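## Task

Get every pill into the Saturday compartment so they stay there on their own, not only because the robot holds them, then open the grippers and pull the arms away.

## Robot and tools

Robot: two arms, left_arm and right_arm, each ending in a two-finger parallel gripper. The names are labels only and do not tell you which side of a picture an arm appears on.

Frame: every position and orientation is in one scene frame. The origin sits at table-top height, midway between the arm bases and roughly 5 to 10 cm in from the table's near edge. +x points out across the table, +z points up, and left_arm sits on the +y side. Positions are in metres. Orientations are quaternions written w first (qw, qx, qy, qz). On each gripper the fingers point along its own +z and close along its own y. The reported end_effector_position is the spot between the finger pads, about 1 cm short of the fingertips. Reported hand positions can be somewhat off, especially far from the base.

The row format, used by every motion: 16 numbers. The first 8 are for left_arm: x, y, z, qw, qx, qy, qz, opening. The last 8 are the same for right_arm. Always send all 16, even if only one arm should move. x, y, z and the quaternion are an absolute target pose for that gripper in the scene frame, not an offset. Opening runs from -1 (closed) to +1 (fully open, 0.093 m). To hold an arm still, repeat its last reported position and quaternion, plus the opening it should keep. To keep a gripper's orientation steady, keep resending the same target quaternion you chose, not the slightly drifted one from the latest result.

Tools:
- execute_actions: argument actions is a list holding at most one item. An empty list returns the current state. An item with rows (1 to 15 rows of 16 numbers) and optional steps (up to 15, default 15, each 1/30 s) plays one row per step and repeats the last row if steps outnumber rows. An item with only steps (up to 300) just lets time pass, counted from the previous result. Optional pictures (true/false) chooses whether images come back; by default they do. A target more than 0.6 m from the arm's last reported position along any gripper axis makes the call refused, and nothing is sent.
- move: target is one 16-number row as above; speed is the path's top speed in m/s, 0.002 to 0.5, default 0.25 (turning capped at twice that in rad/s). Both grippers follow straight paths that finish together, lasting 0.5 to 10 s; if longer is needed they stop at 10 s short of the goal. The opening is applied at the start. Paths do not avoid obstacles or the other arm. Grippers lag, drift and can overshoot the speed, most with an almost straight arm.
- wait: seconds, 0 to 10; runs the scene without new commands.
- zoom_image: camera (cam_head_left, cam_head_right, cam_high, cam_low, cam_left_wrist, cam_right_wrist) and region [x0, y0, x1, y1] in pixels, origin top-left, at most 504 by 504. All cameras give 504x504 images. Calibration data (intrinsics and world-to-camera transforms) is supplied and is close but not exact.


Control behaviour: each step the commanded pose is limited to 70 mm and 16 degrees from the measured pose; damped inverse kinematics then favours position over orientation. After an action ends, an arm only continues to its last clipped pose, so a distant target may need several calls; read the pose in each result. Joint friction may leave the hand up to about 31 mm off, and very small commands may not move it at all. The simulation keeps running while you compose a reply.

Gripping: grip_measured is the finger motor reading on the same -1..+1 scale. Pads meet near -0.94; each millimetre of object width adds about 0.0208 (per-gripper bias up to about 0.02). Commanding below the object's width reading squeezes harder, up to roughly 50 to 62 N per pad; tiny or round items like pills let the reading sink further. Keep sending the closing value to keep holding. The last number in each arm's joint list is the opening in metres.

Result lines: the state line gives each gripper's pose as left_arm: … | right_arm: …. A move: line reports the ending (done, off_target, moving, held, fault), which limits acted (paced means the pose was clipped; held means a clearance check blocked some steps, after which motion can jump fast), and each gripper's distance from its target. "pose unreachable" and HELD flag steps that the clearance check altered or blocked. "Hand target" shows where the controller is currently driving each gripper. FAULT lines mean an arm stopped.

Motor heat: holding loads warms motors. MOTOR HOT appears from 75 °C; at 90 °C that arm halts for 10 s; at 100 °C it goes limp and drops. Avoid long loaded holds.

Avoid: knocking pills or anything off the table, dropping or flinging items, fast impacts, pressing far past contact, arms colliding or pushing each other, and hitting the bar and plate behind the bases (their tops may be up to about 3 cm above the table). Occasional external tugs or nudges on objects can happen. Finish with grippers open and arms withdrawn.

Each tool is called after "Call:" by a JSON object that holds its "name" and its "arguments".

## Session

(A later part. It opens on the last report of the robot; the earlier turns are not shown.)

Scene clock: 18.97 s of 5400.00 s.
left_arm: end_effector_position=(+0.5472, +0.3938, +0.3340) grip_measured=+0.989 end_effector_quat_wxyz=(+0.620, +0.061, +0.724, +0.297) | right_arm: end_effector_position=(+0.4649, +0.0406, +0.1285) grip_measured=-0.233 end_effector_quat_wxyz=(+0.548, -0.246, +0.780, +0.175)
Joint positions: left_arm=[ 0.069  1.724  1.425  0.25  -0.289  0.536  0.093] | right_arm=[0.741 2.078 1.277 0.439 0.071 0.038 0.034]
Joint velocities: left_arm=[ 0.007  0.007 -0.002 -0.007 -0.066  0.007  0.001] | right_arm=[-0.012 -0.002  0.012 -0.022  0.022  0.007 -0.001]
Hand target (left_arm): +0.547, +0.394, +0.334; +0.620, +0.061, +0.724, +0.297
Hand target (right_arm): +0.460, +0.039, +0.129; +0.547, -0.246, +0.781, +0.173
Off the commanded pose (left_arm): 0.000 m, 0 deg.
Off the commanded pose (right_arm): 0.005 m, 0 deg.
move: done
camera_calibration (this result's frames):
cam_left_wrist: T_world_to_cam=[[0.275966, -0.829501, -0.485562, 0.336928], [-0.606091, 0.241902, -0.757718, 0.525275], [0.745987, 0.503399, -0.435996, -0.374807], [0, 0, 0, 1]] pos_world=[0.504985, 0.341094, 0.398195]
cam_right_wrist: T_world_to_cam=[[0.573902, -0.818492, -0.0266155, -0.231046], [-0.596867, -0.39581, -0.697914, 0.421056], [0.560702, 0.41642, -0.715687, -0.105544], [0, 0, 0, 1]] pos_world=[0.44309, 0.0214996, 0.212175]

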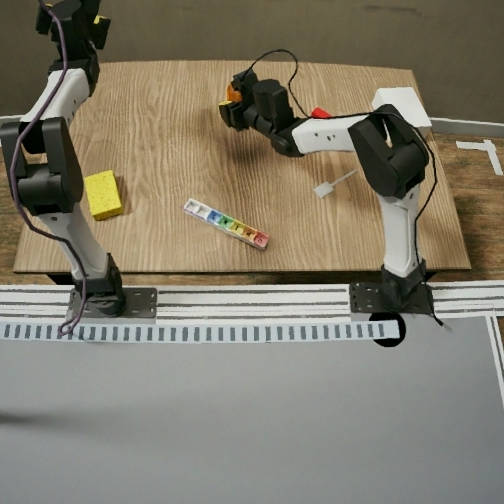

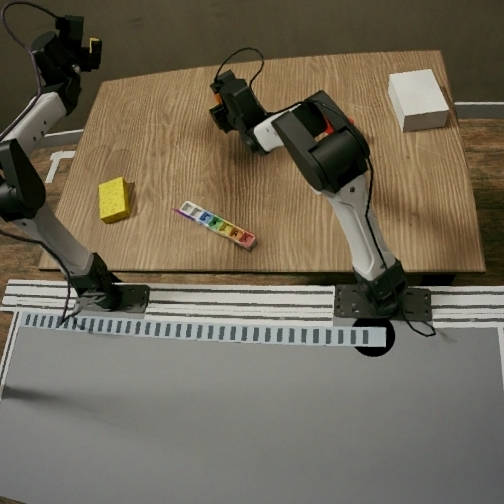

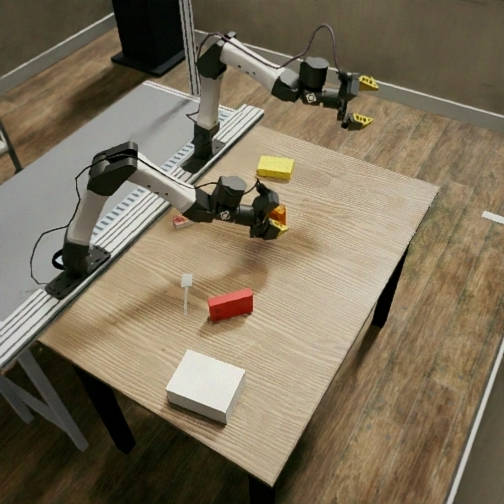

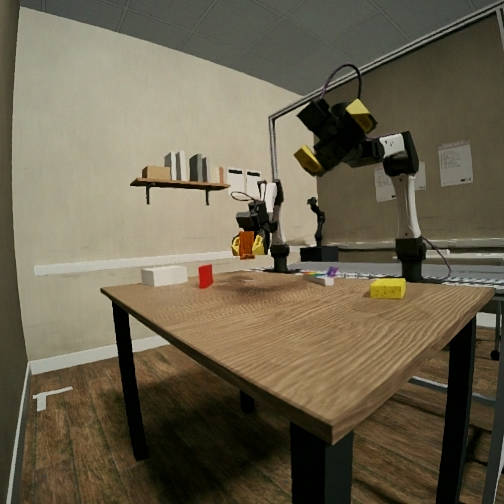

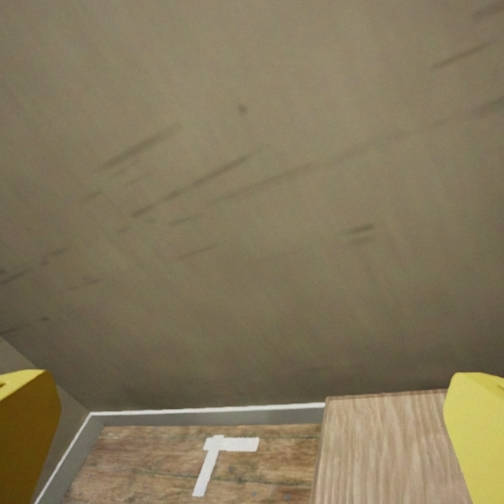

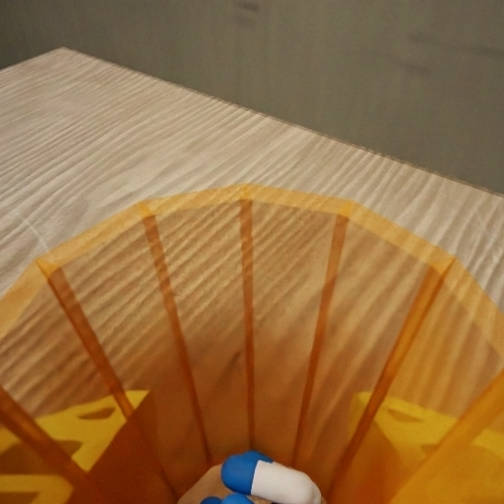

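Call:
{"name": "move", "arguments": {"target": [0.5472,0.3937,0.3339,0.62,0.061,0.724,0.297,1,0.28,0.10,0.11,0,-0.976,0.216,0,-0.25], "speed": 0.2}}

Scene clock: 25.80 s of 5400.00 s.
left_arm: end_effector_position=(+0.5472, +0.3938, +0.3340) grip_measured=+0.989 end_effector_quat_wxyz=(+0.620, +0.061, +0.724, +0.297) | right_arm: end_effector_position=(+0.2786, +0.0960, +0.1127) grip_measured=-0.233 end_effector_quat_wxyz=(-0.062, +0.972, -0.225, +0.022)
Joint positions: left_arm=[ 0.069  1.724  1.425  0.25  -0.289  0.536  0.093] | right_arm=[ 1.039  2.548  2.678 -1.582 -0.013 -1.694  0.034]
Joint velocities: left_arm=[ 0.002  0.002 -0.002  0.066 -0.037  0.037  0.001] | right_arm=[ 0.012 -0.012 -0.007 -0.037 -0.037 -0.007  0.   ]
Hand target (left_arm): +0.547, +0.394, +0.334; +0.620, +0.061, +0.724, +0.297
Hand target (right_arm): +0.278, +0.095, +0.113; -0.057, +0.973, -0.220, +0.027
Off the commanded pose (left_arm): 0.000 m, 0 deg.
Off the commanded pose (right_arm): 0.005 m, 8 deg.
joint sent to its limit (right arm) — the command would take joint 4 (wrist pitch) past its lower limit, so that joint was sent only as far as its limit.
move: off_target (right_arm)
camera_calibration (this result's frames):
cam_left_wrist: T_world_to_cam=[[0.275966, -0.829501, -0.485562, 0.336928], [-0.606091, 0.241902, -0.757718, 0.525275], [0.745987, 0.503399, -0.435996, -0.374807], [0, 0, 0, 1]] pos_world=[0.504985, 0.341094, 0.398195]
cam_right_wrist: T_world_to_cam=[[0.454958, 0.881827, 0.124074, -0.22633], [0.768432, -0.45917, 0.445731, -0.182379], [0.450029, -0.107447, -0.886527, 0.0649908], [0, 0, 0, 1]] pos_world=[0.213869, 0.122824, 0.16699]

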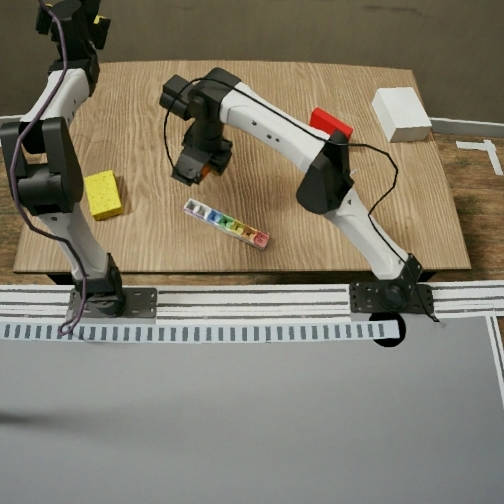

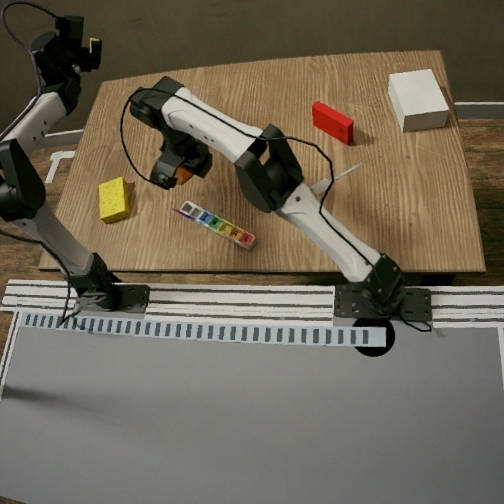

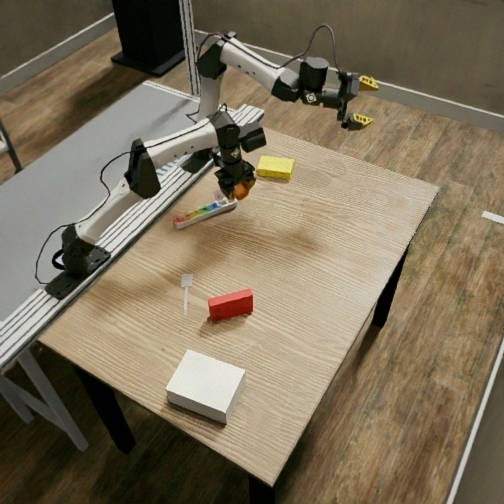

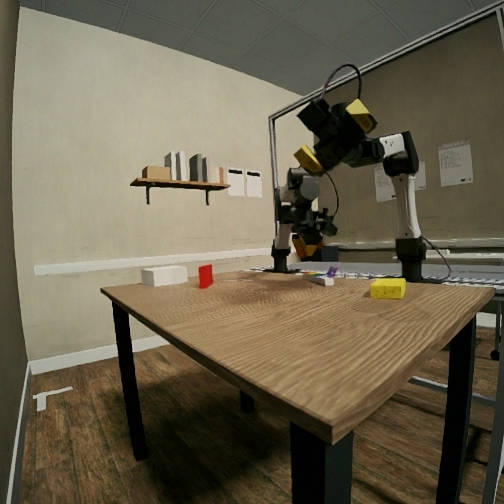

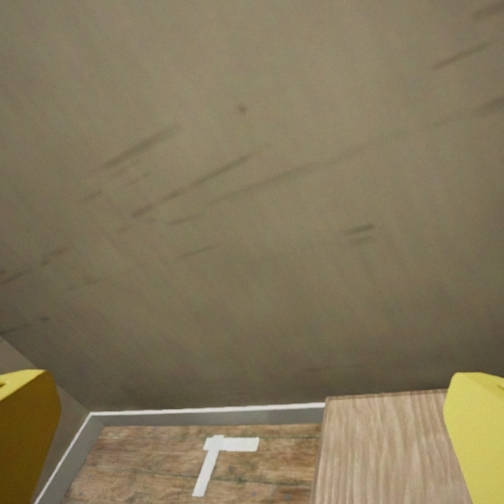

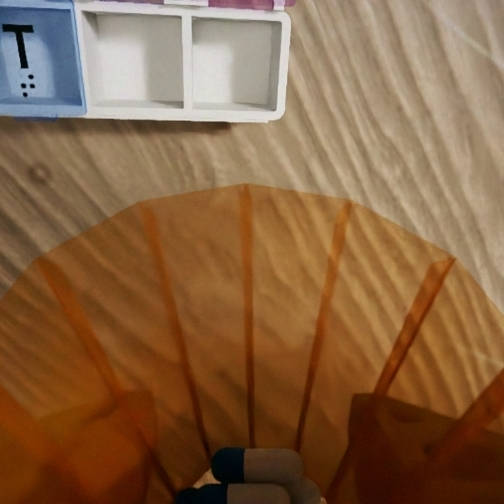

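Call:
{"name": "move", "arguments": {"target": [0.5472,0.3937,0.3339,0.62,0.061,0.724,0.297,1,0.28,0.106,0.07,0.138,-0.945,0.247,-0.162,-0.25], "speed": 0.06}}

Call:
{"name": "zoom_image", "arguments": {"camera": "cam_low", "region": [270, 220, 370, 300]}}

Scene clock: 30.10 s of 5400.00 s.
left_arm: end_effector_position=(+0.5472, +0.3938, +0.3340) grip_measured=+0.989 end_effector_quat_wxyz=(+0.620, +0.061, +0.724, +0.297) | right_arm: end_effector_position=(+0.2816, +0.1057, +0.0601) grip_measured=-0.233 end_effector_quat_wxyz=(-0.128, +0.948, -0.245, +0.154)
Joint positions: left_arm=[ 0.069  1.724  1.425  0.25  -0.289  0.536  0.093] | right_arm=[ 1.123  2.249  1.874 -0.876  0.223 -1.596  0.034]
Joint velocities: left_arm=[-0.002 -0.007 -0.012  0.007  0.007  0.051 -0.001] | right_arm=[ 0.002 -0.012 -0.002 -0.022  0.066 -0.022 -0.   ]
Hand target (left_arm): +0.547, +0.394, +0.334; +0.620, +0.061, +0.724, +0.297
Hand target (right_arm): +0.281, +0.106, +0.069; -0.139, +0.945, -0.247, +0.161
Off the commanded pose (left_arm): 0.000 m, 0 deg.
Off the commanded pose (right_arm): 0.010 m, 1 deg.
move: done
camera_calibration (this result's frames):
cam_left_wrist: T_world_to_cam=[[0.275966, -0.829501, -0.485562, 0.336928], [-0.606091, 0.241902, -0.757718, 0.525275], [0.745987, 0.503399, -0.435996, -0.374807], [0, 0, 0, 1]] pos_world=[0.504985, 0.341094, 0.398195]
cam_right_wrist: T_world_to_cam=[[0.445846, 0.836428, 0.318762, -0.234034], [0.585039, -0.541822, 0.603455, -0.10591], [0.67746, -0.0825595, -0.730912, -0.0580083], [0, 0, 0, 1]] pos_world=[0.205602, 0.133579, 0.096114]

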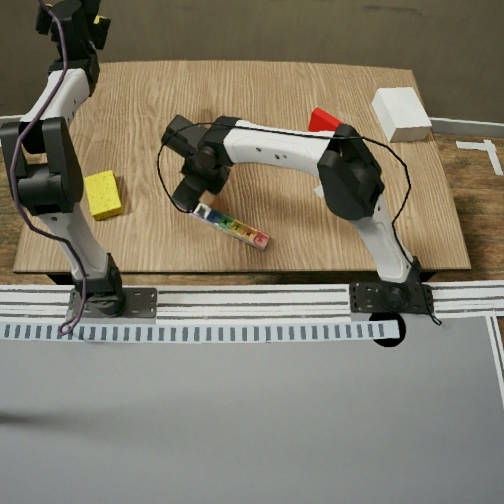

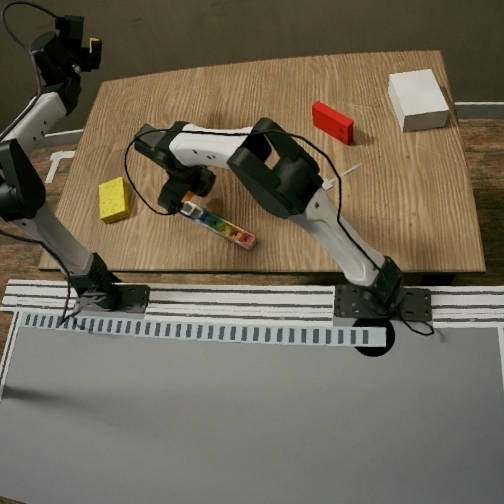

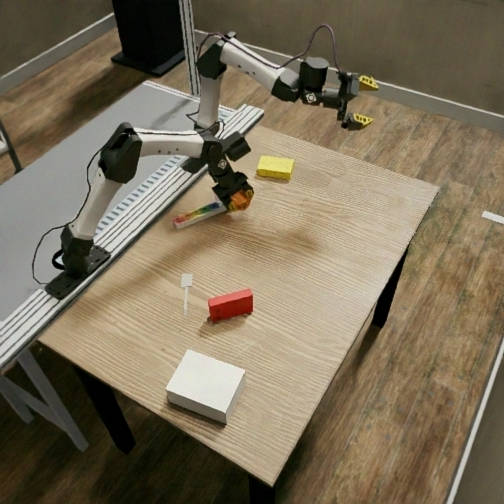

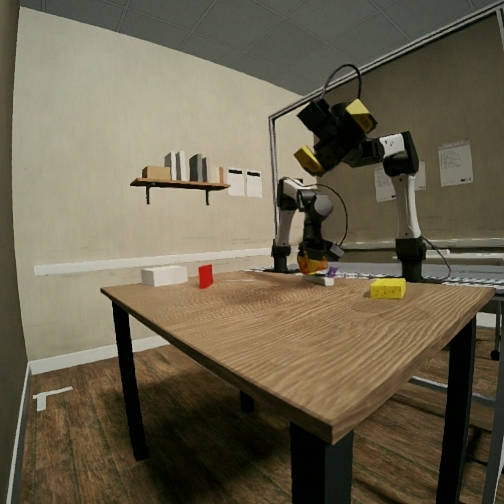

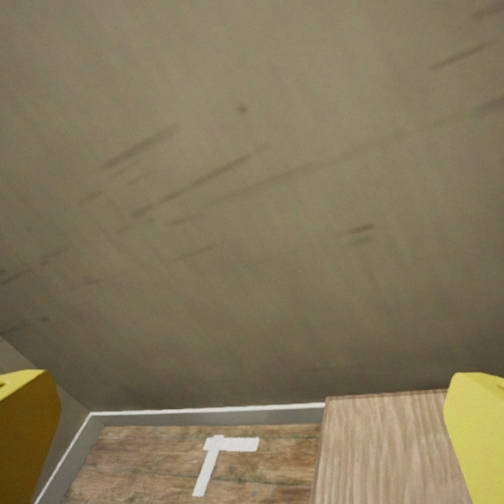

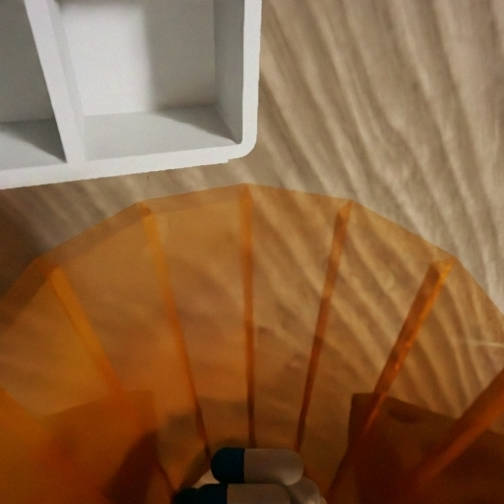

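Region (270, 220, 370, 300) of cam_low's 504x504 image, scaled by 5.040, with more detail than that image has; it fills the top 403 rows of this view, and the rest is white.

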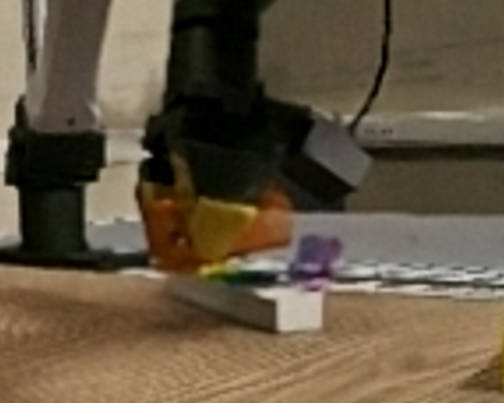

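Call:
{"name": "move", "arguments": {"target": [0.5472,0.3937,0.3339,0.62,0.061,0.724,0.297,1,0.282,0.111,0.064,0.114,-0.925,0.22,-0.286,-0.25], "speed": 0.03}}

Call:
{"name": "zoom_image", "arguments": {"camera": "cam_low", "region": [270, 220, 370, 300]}}

Scene clock: 35.90 s of 5400.00 s.
left_arm: end_effector_position=(+0.5472, +0.3938, +0.3340) grip_measured=+0.989 end_effector_quat_wxyz=(+0.620, +0.061, +0.724, +0.297) | right_arm: end_effector_position=(+0.2839, +0.1129, +0.0710) grip_measured=-0.233 end_effector_quat_wxyz=(-0.122, +0.925, -0.225, +0.281)
Joint positions: left_arm=[ 0.069  1.724  1.425  0.25  -0.289  0.536  0.093] | right_arm=[ 1.209  2.249  1.843 -0.803  0.497 -1.596  0.034]
Joint velocities: left_arm=[-0.012 -0.002 -0.012 -0.037  0.007 -0.007 -0.   ] | right_arm=[-0.002  0.012 -0.002  0.022 -0.037  0.022 -0.001]
Hand target (left_arm): +0.547, +0.394, +0.334; +0.620, +0.061, +0.724, +0.297
Hand target (right_arm): +0.282, +0.111, +0.064; -0.115, +0.925, -0.220, +0.286
Off the commanded pose (left_arm): 0.000 m, 0 deg.
Off the commanded pose (right_arm): 0.007 m, 1 deg.
move: done
camera_calibration (this result's frames):
cam_left_wrist: T_world_to_cam=[[0.275966, -0.829501, -0.485562, 0.336928], [-0.606091, 0.241902, -0.757718, 0.525275], [0.745987, 0.503399, -0.435996, -0.374807], [0, 0, 0, 1]] pos_world=[0.504985, 0.341094, 0.398195]
cam_right_wrist: T_world_to_cam=[[0.36793, 0.85846, 0.357315, -0.227692], [0.407994, -0.494347, 0.767569, -0.0766607], [0.835565, -0.136629, -0.532132, -0.103933], [0, 0, 0, 1]] pos_world=[0.201894, 0.143367, 0.0848943]

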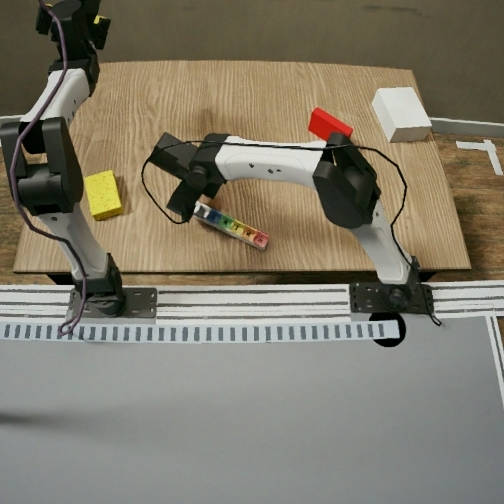

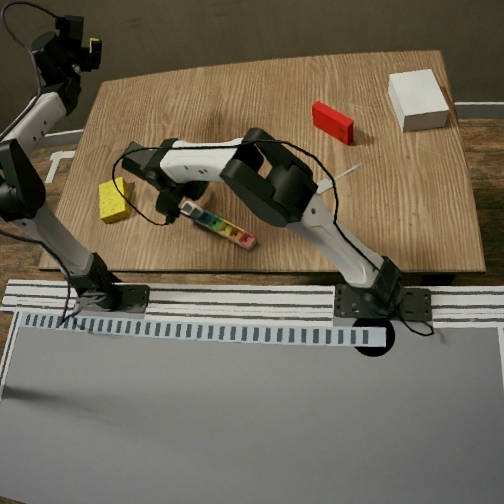

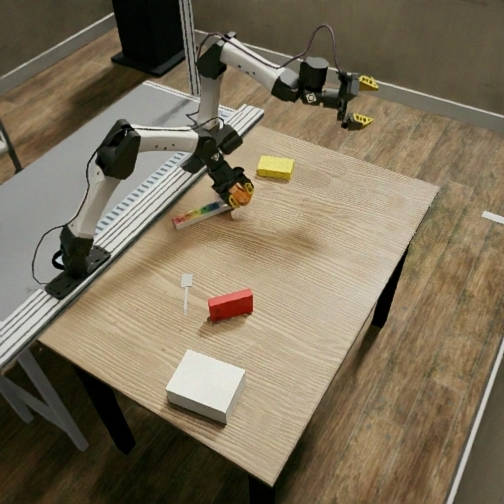

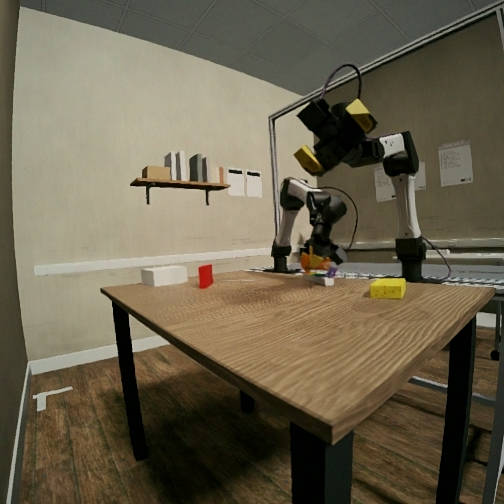

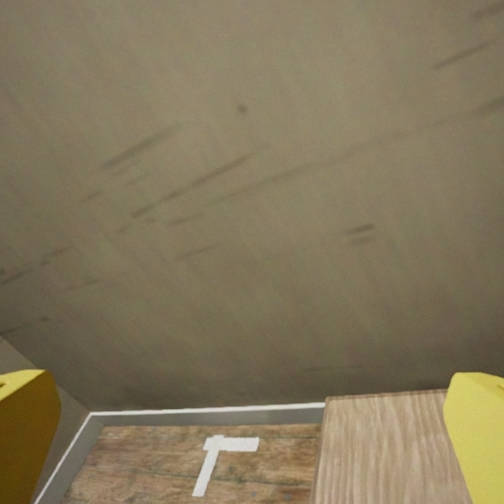

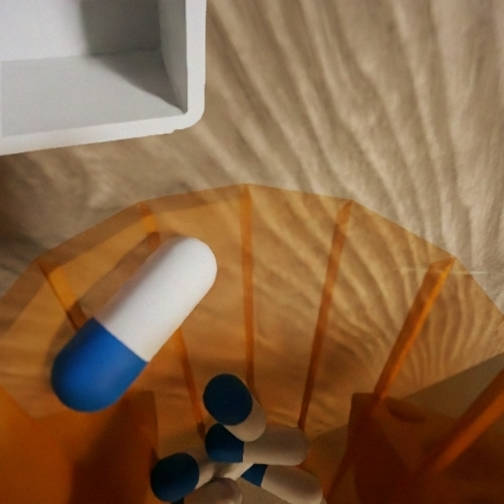

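Region (270, 220, 370, 300) of cam_low's 504x504 image, scaled by 5.040, with more detail than that image has; it fills the top 403 rows of this view, and the rest is white.

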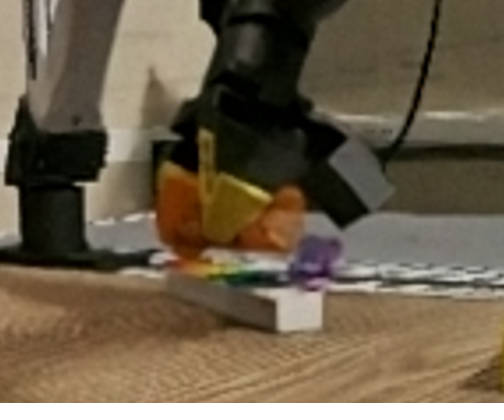

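Call:
{"name": "move", "arguments": {"target": [0.5472,0.3937,0.3339,0.62,0.061,0.724,0.297,1,0.31,0.09,0.09,0.172,-0.942,0.283,0.05,-0.25], "speed": 0.1}}

Call:
{"name": "move", "arguments": {"target": [0.5472,0.3937,0.3339,0.62,0.061,0.724,0.297,1,0.47,0.04,0.07,0.547,-0.246,0.781,0.173,-0.25], "speed": 0.25}}

Call:
{"name": "move", "arguments": {"target": [0.5472,0.3937,0.3339,0.62,0.061,0.724,0.297,1,0.47,0.04,0.036,0.547,-0.246,0.781,0.173,-0.25], "speed": 0.03}}

Scene clock: 40.97 s of 5400.00 s.
left_arm: end_effector_position=(+0.5472, +0.3938, +0.3340) grip_measured=+0.989 end_effector_quat_wxyz=(+0.620, +0.061, +0.724, +0.297) | right_arm: end_effector_position=(+0.3044, +0.0882, +0.0891) grip_measured=-0.233 end_effector_quat_wxyz=(-0.164, +0.943, -0.286, -0.049)
Joint positions: left_arm=[ 0.069  1.724  1.425  0.25  -0.289  0.536  0.093] | right_arm=[ 0.919  2.307  2.102 -1.112 -0.229 -1.651  0.034]
Joint velocities: left_arm=[-0.002 -0.007 -0.007 -0.051 -0.051  0.037  0.001] | right_arm=[ 0.007 -0.002 -0.002  0.037 -0.066 -0.066 -0.   ]
Hand target (left_arm): +0.547, +0.394, +0.334; +0.620, +0.061, +0.724, +0.297
Hand target (right_arm): +0.309, +0.091, +0.091; -0.170, +0.942, -0.284, -0.051
Off the commanded pose (left_arm): 0.000 m, 0 deg.
Off the commanded pose (right_arm): 0.006 m, 1 deg.
move: done
camera_calibration (this result's frames):
cam_left_wrist: T_world_to_cam=[[0.275966, -0.829501, -0.485562, 0.336928], [-0.606091, 0.241902, -0.757718, 0.525275], [0.745987, 0.503399, -0.435996, -0.374807], [0, 0, 0, 1]] pos_world=[0.504985, 0.341094, 0.398195]
cam_right_wrist: T_world_to_cam=[[0.573079, 0.773542, 0.270579, -0.267777], [0.738239, -0.630647, 0.239347, -0.152591], [0.355785, 0.0625879, -0.93247, 0.049325], [0, 0, 0, 1]] pos_world=[0.248557, 0.107819, 0.154971]

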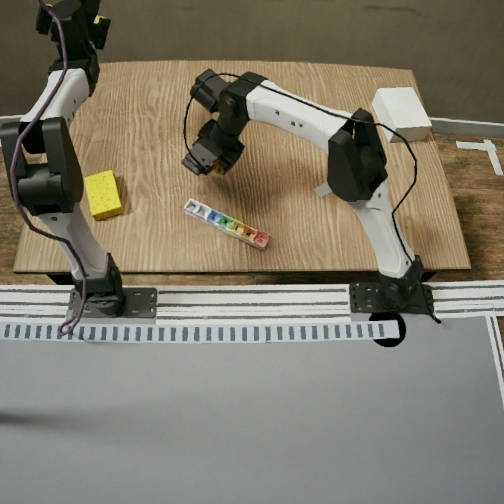

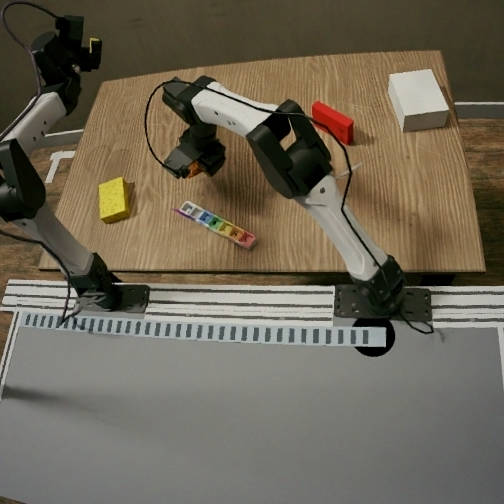

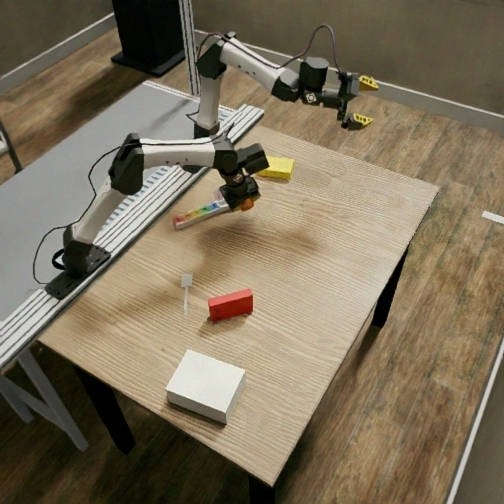

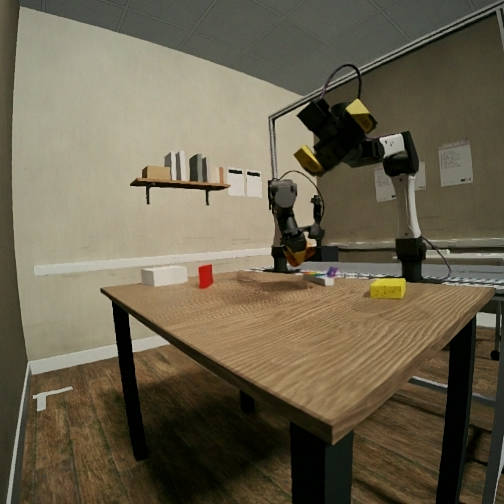

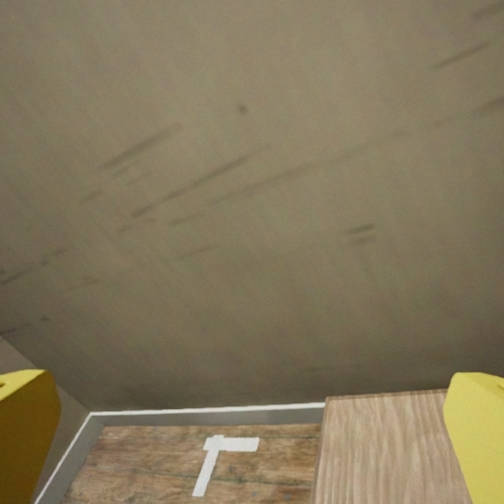

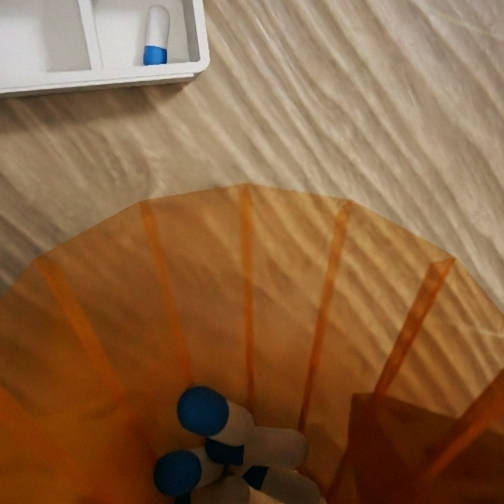

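Scene clock: 45.50 s of 5400.00 s.
left_arm: end_effector_position=(+0.5472, +0.3938, +0.3340) grip_measured=+0.989 end_effector_quat_wxyz=(+0.620, +0.061, +0.724, +0.297) | right_arm: end_effector_position=(+0.4723, +0.0402, +0.0687) grip_measured=-0.233 end_effector_quat_wxyz=(+0.542, -0.250, +0.783, +0.177)
Joint positions: left_arm=[ 0.069  1.724  1.425  0.25  -0.289  0.536  0.093] | right_arm=[0.727 2.226 1.247 0.605 0.047 0.032 0.034]
Joint velocities: left_arm=[-0.002 -0.007 -0.022  0.051 -0.007  0.022  0.001] | right_arm=[-0.012 -0.022  0.012 -0.081 -0.007 -0.007  0.   ]
Hand target (left_arm): +0.547, +0.394, +0.334; +0.620, +0.061, +0.724, +0.297
Hand target (right_arm): +0.472, +0.045, +0.068; +0.547, -0.247, +0.780, +0.180
Off the commanded pose (left_arm): 0.000 m, 0 deg.
Off the commanded pose (right_arm): 0.003 m, 1 deg.
move: done
camera_calibration (this result's frames):
cam_left_wrist: T_world_to_cam=[[0.275966, -0.829501, -0.485562, 0.336928], [-0.606091, 0.241902, -0.757718, 0.525275], [0.745987, 0.503399, -0.435996, -0.374807], [0, 0, 0, 1]] pos_world=[0.504985, 0.341094, 0.398195]
cam_right_wrist: T_world_to_cam=[[0.5814, -0.813109, -0.0287838, -0.240881], [-0.600929, -0.405296, -0.688926, 0.385336], [0.548506, 0.417839, -0.72426, -0.146014], [0, 0, 0, 1]] pos_world=[0.451697, 0.0213231, 0.152783]

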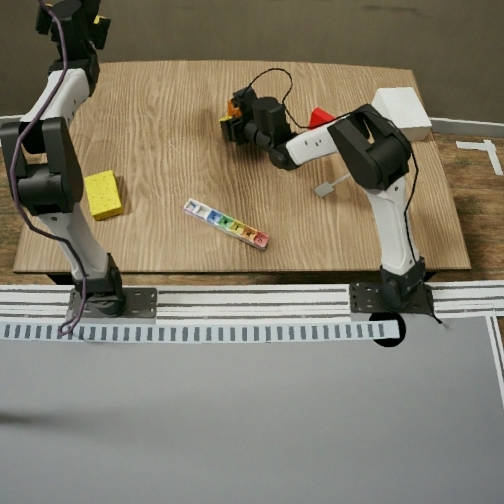

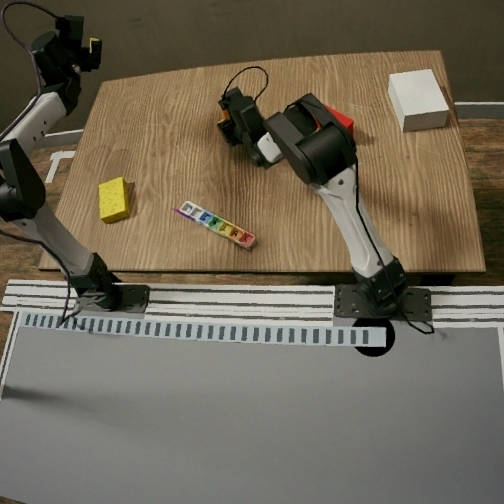

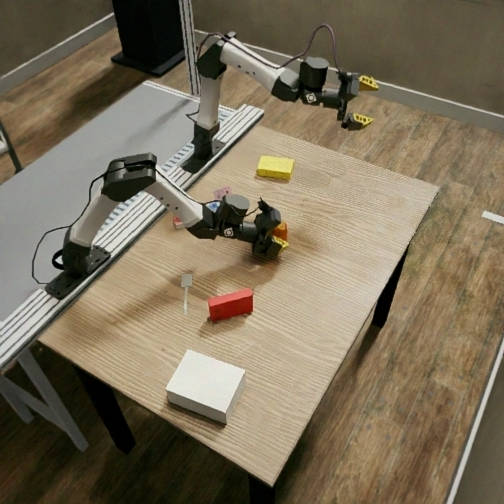

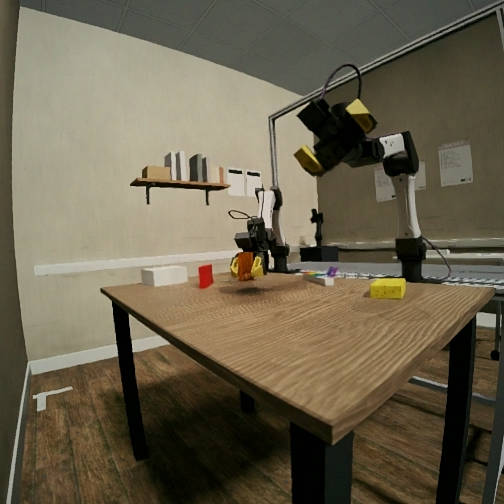

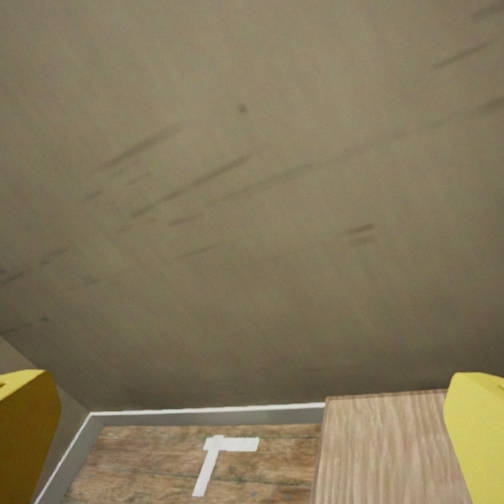

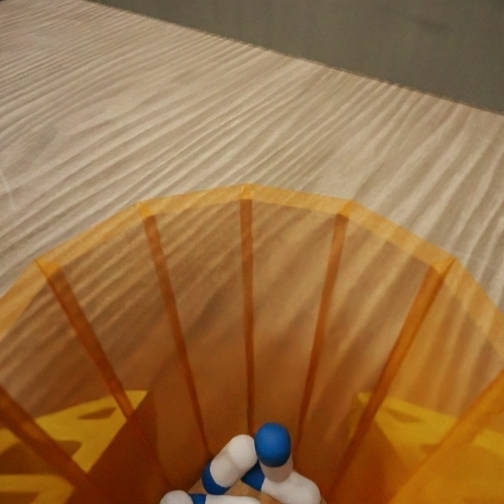

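Scene clock: 46.87 s of 5400.00 s.
left_arm: end_effector_position=(+0.5472, +0.3938, +0.3340) grip_measured=+0.989 end_effector_quat_wxyz=(+0.620, +0.061, +0.724, +0.297) | right_arm: end_effector_position=(+0.4769, +0.0412, +0.0484) grip_measured=-0.233 end_effector_quat_wxyz=(+0.552, -0.245, +0.777, +0.176)
Joint positions: left_arm=[ 0.069  1.724  1.425  0.25  -0.289  0.536  0.093] | right_arm=[0.727 2.299 1.247 0.7   0.059 0.032 0.034]
Joint velocities: left_arm=[-0.007 -0.002 -0.017  0.037  0.007 -0.007 -0.001] | right_arm=[-0.007 -0.007  0.012  0.022  0.051 -0.007  0.   ]
Hand target (left_arm): +0.547, +0.394, +0.334; +0.620, +0.061, +0.724, +0.297
Hand target (right_arm): +0.470, +0.040, +0.036; +0.547, -0.246, +0.781, +0.173
Off the commanded pose (left_arm): 0.000 m, 0 deg.
Off the commanded pose (right_arm): 0.014 m, 1 deg.
move: off_target (right_arm)
camera_calibration (this result's frames):
cam_left_wrist: T_world_to_cam=[[0.275966, -0.829501, -0.485562, 0.336928], [-0.606091, 0.241902, -0.757718, 0.525275], [0.745987, 0.503399, -0.435996, -0.374807], [0, 0, 0, 1]] pos_world=[0.504985, 0.341094, 0.398195]
cam_right_wrist: T_world_to_cam=[[0.573314, -0.818913, -0.026314, -0.239333], [-0.591179, -0.391216, -0.705306, 0.370001], [0.56729, 0.419918, -0.708414, -0.173416], [0, 0, 0, 1]] pos_world=[0.454328, 0.0215779, 0.131816]

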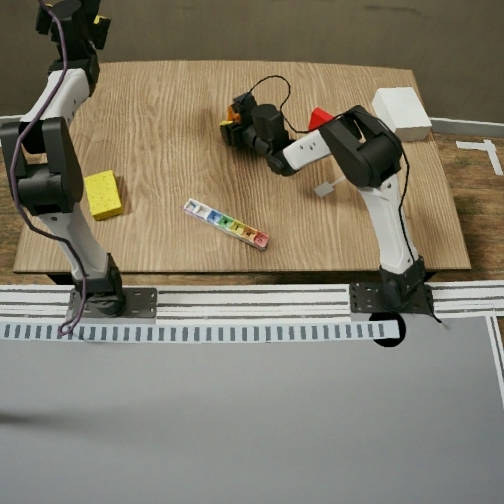

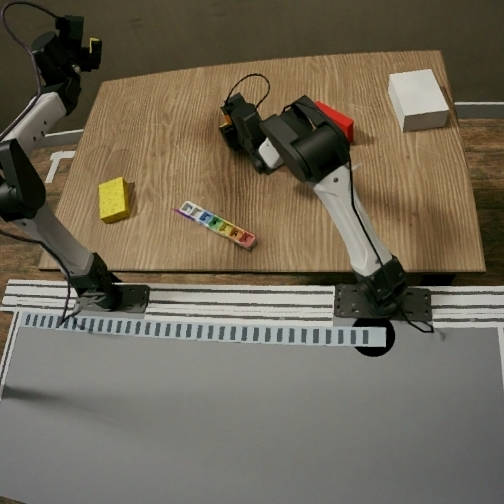

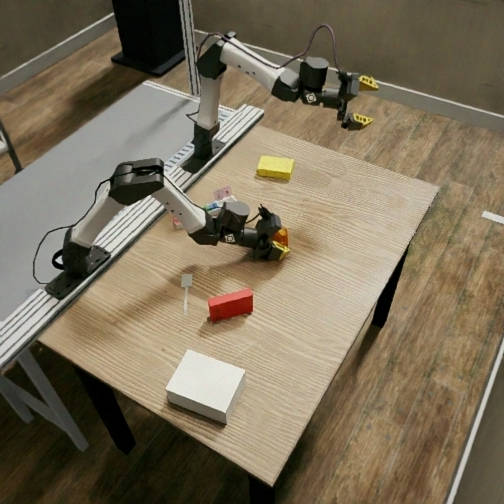

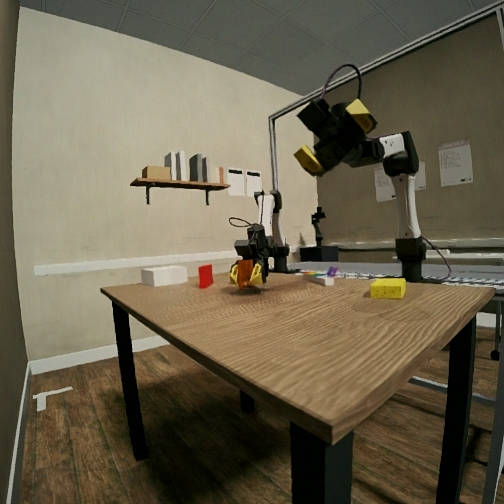

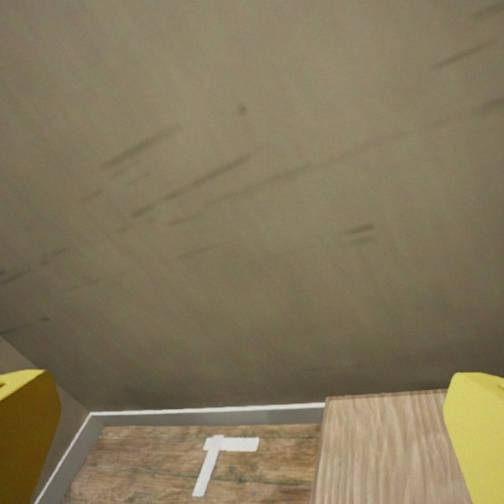

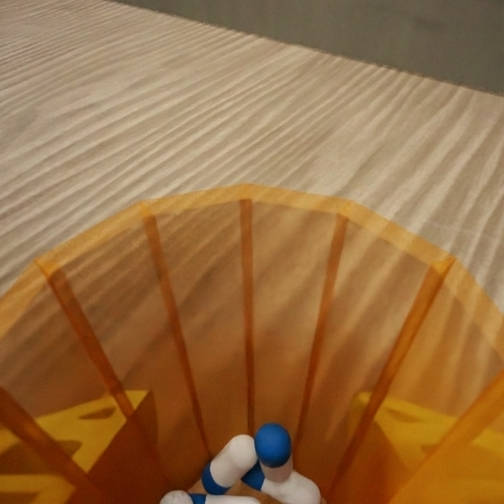

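One pill landed in. Continue lowering.

Call:
{"name": "move", "arguments": {"target": [0.5472,0.3937,0.3339,0.62,0.061,0.724,0.297,1,0.476,0.044,0.024,0.547,-0.246,0.781,0.173,-0.25], "speed": 0.02}}

Scene clock: 48.63 s of 5400.00 s.
left_arm: end_effector_position=(+0.5472, +0.3938, +0.3340) grip_measured=+0.989 end_effector_quat_wxyz=(+0.620, +0.061, +0.724, +0.297) | right_arm: end_effector_position=(+0.4770, +0.0410, +0.0318) grip_measured=-0.233 end_effector_quat_wxyz=(+0.550, -0.245, +0.779, +0.175)
Joint positions: left_arm=[ 0.069  1.724  1.425  0.25  -0.289  0.536  0.093] | right_arm=[0.727 2.343 1.247 0.738 0.059 0.032 0.034]
Joint velocities: left_arm=[ 0.002 -0.002  0.002  0.037 -0.037  0.007 -0.002] | right_arm=[-0.007  0.017 -0.007 -0.066  0.007  0.022  0.   ]
Hand target (left_arm): +0.547, +0.394, +0.334; +0.620, +0.061, +0.724, +0.297
Hand target (right_arm): +0.476, +0.044, +0.024; +0.547, -0.246, +0.781, +0.173
Off the commanded pose (left_arm): 0.000 m, 0 deg.
Off the commanded pose (right_arm): 0.008 m, 0 deg.
move: done
camera_calibration (this result's frames):
cam_left_wrist: T_world_to_cam=[[0.275966, -0.829501, -0.485562, 0.336928], [-0.606091, 0.241902, -0.757718, 0.525275], [0.745987, 0.503399, -0.435996, -0.374807], [0, 0, 0, 1]] pos_world=[0.504985, 0.341094, 0.398195]
cam_right_wrist: T_world_to_cam=[[0.572859, -0.819249, -0.0257734, -0.239749], [-0.594623, -0.393736, -0.700996, 0.359937], [0.564142, 0.416897, -0.7127, -0.183424], [0, 0, 0, 1]] pos_world=[0.454846, 0.0217754, 0.115409]

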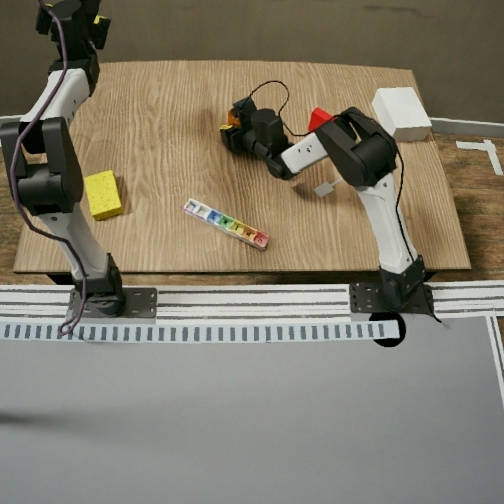

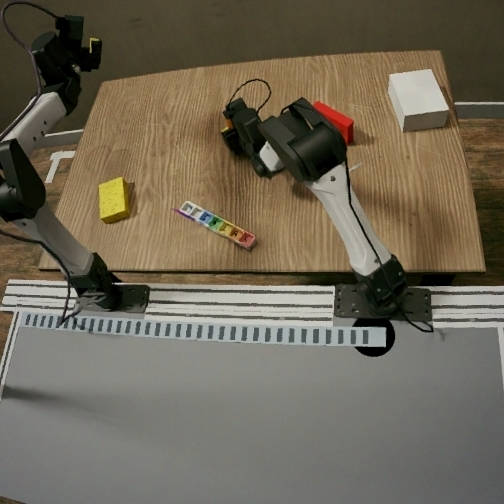

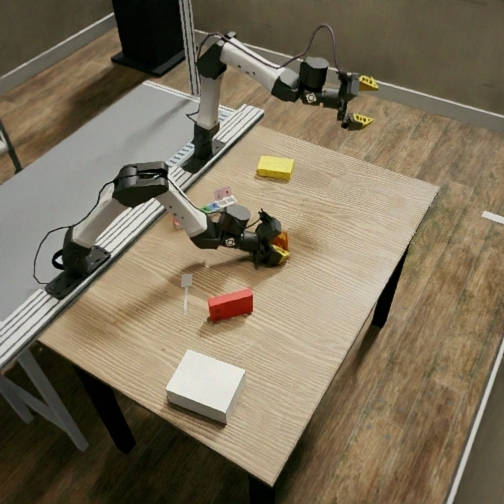

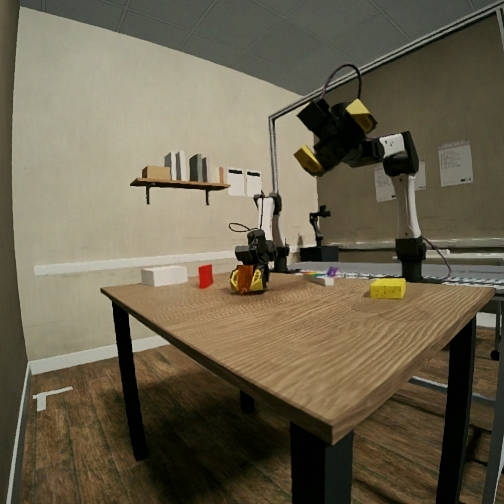

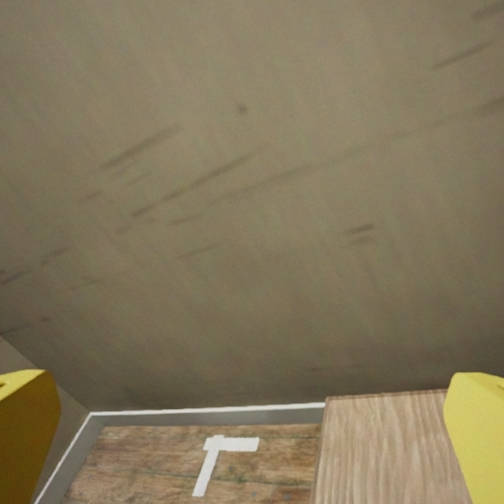

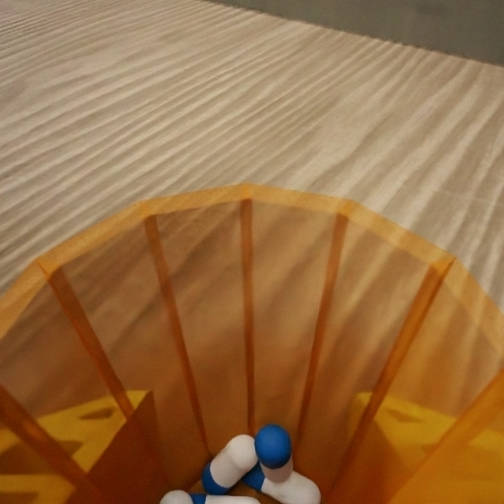

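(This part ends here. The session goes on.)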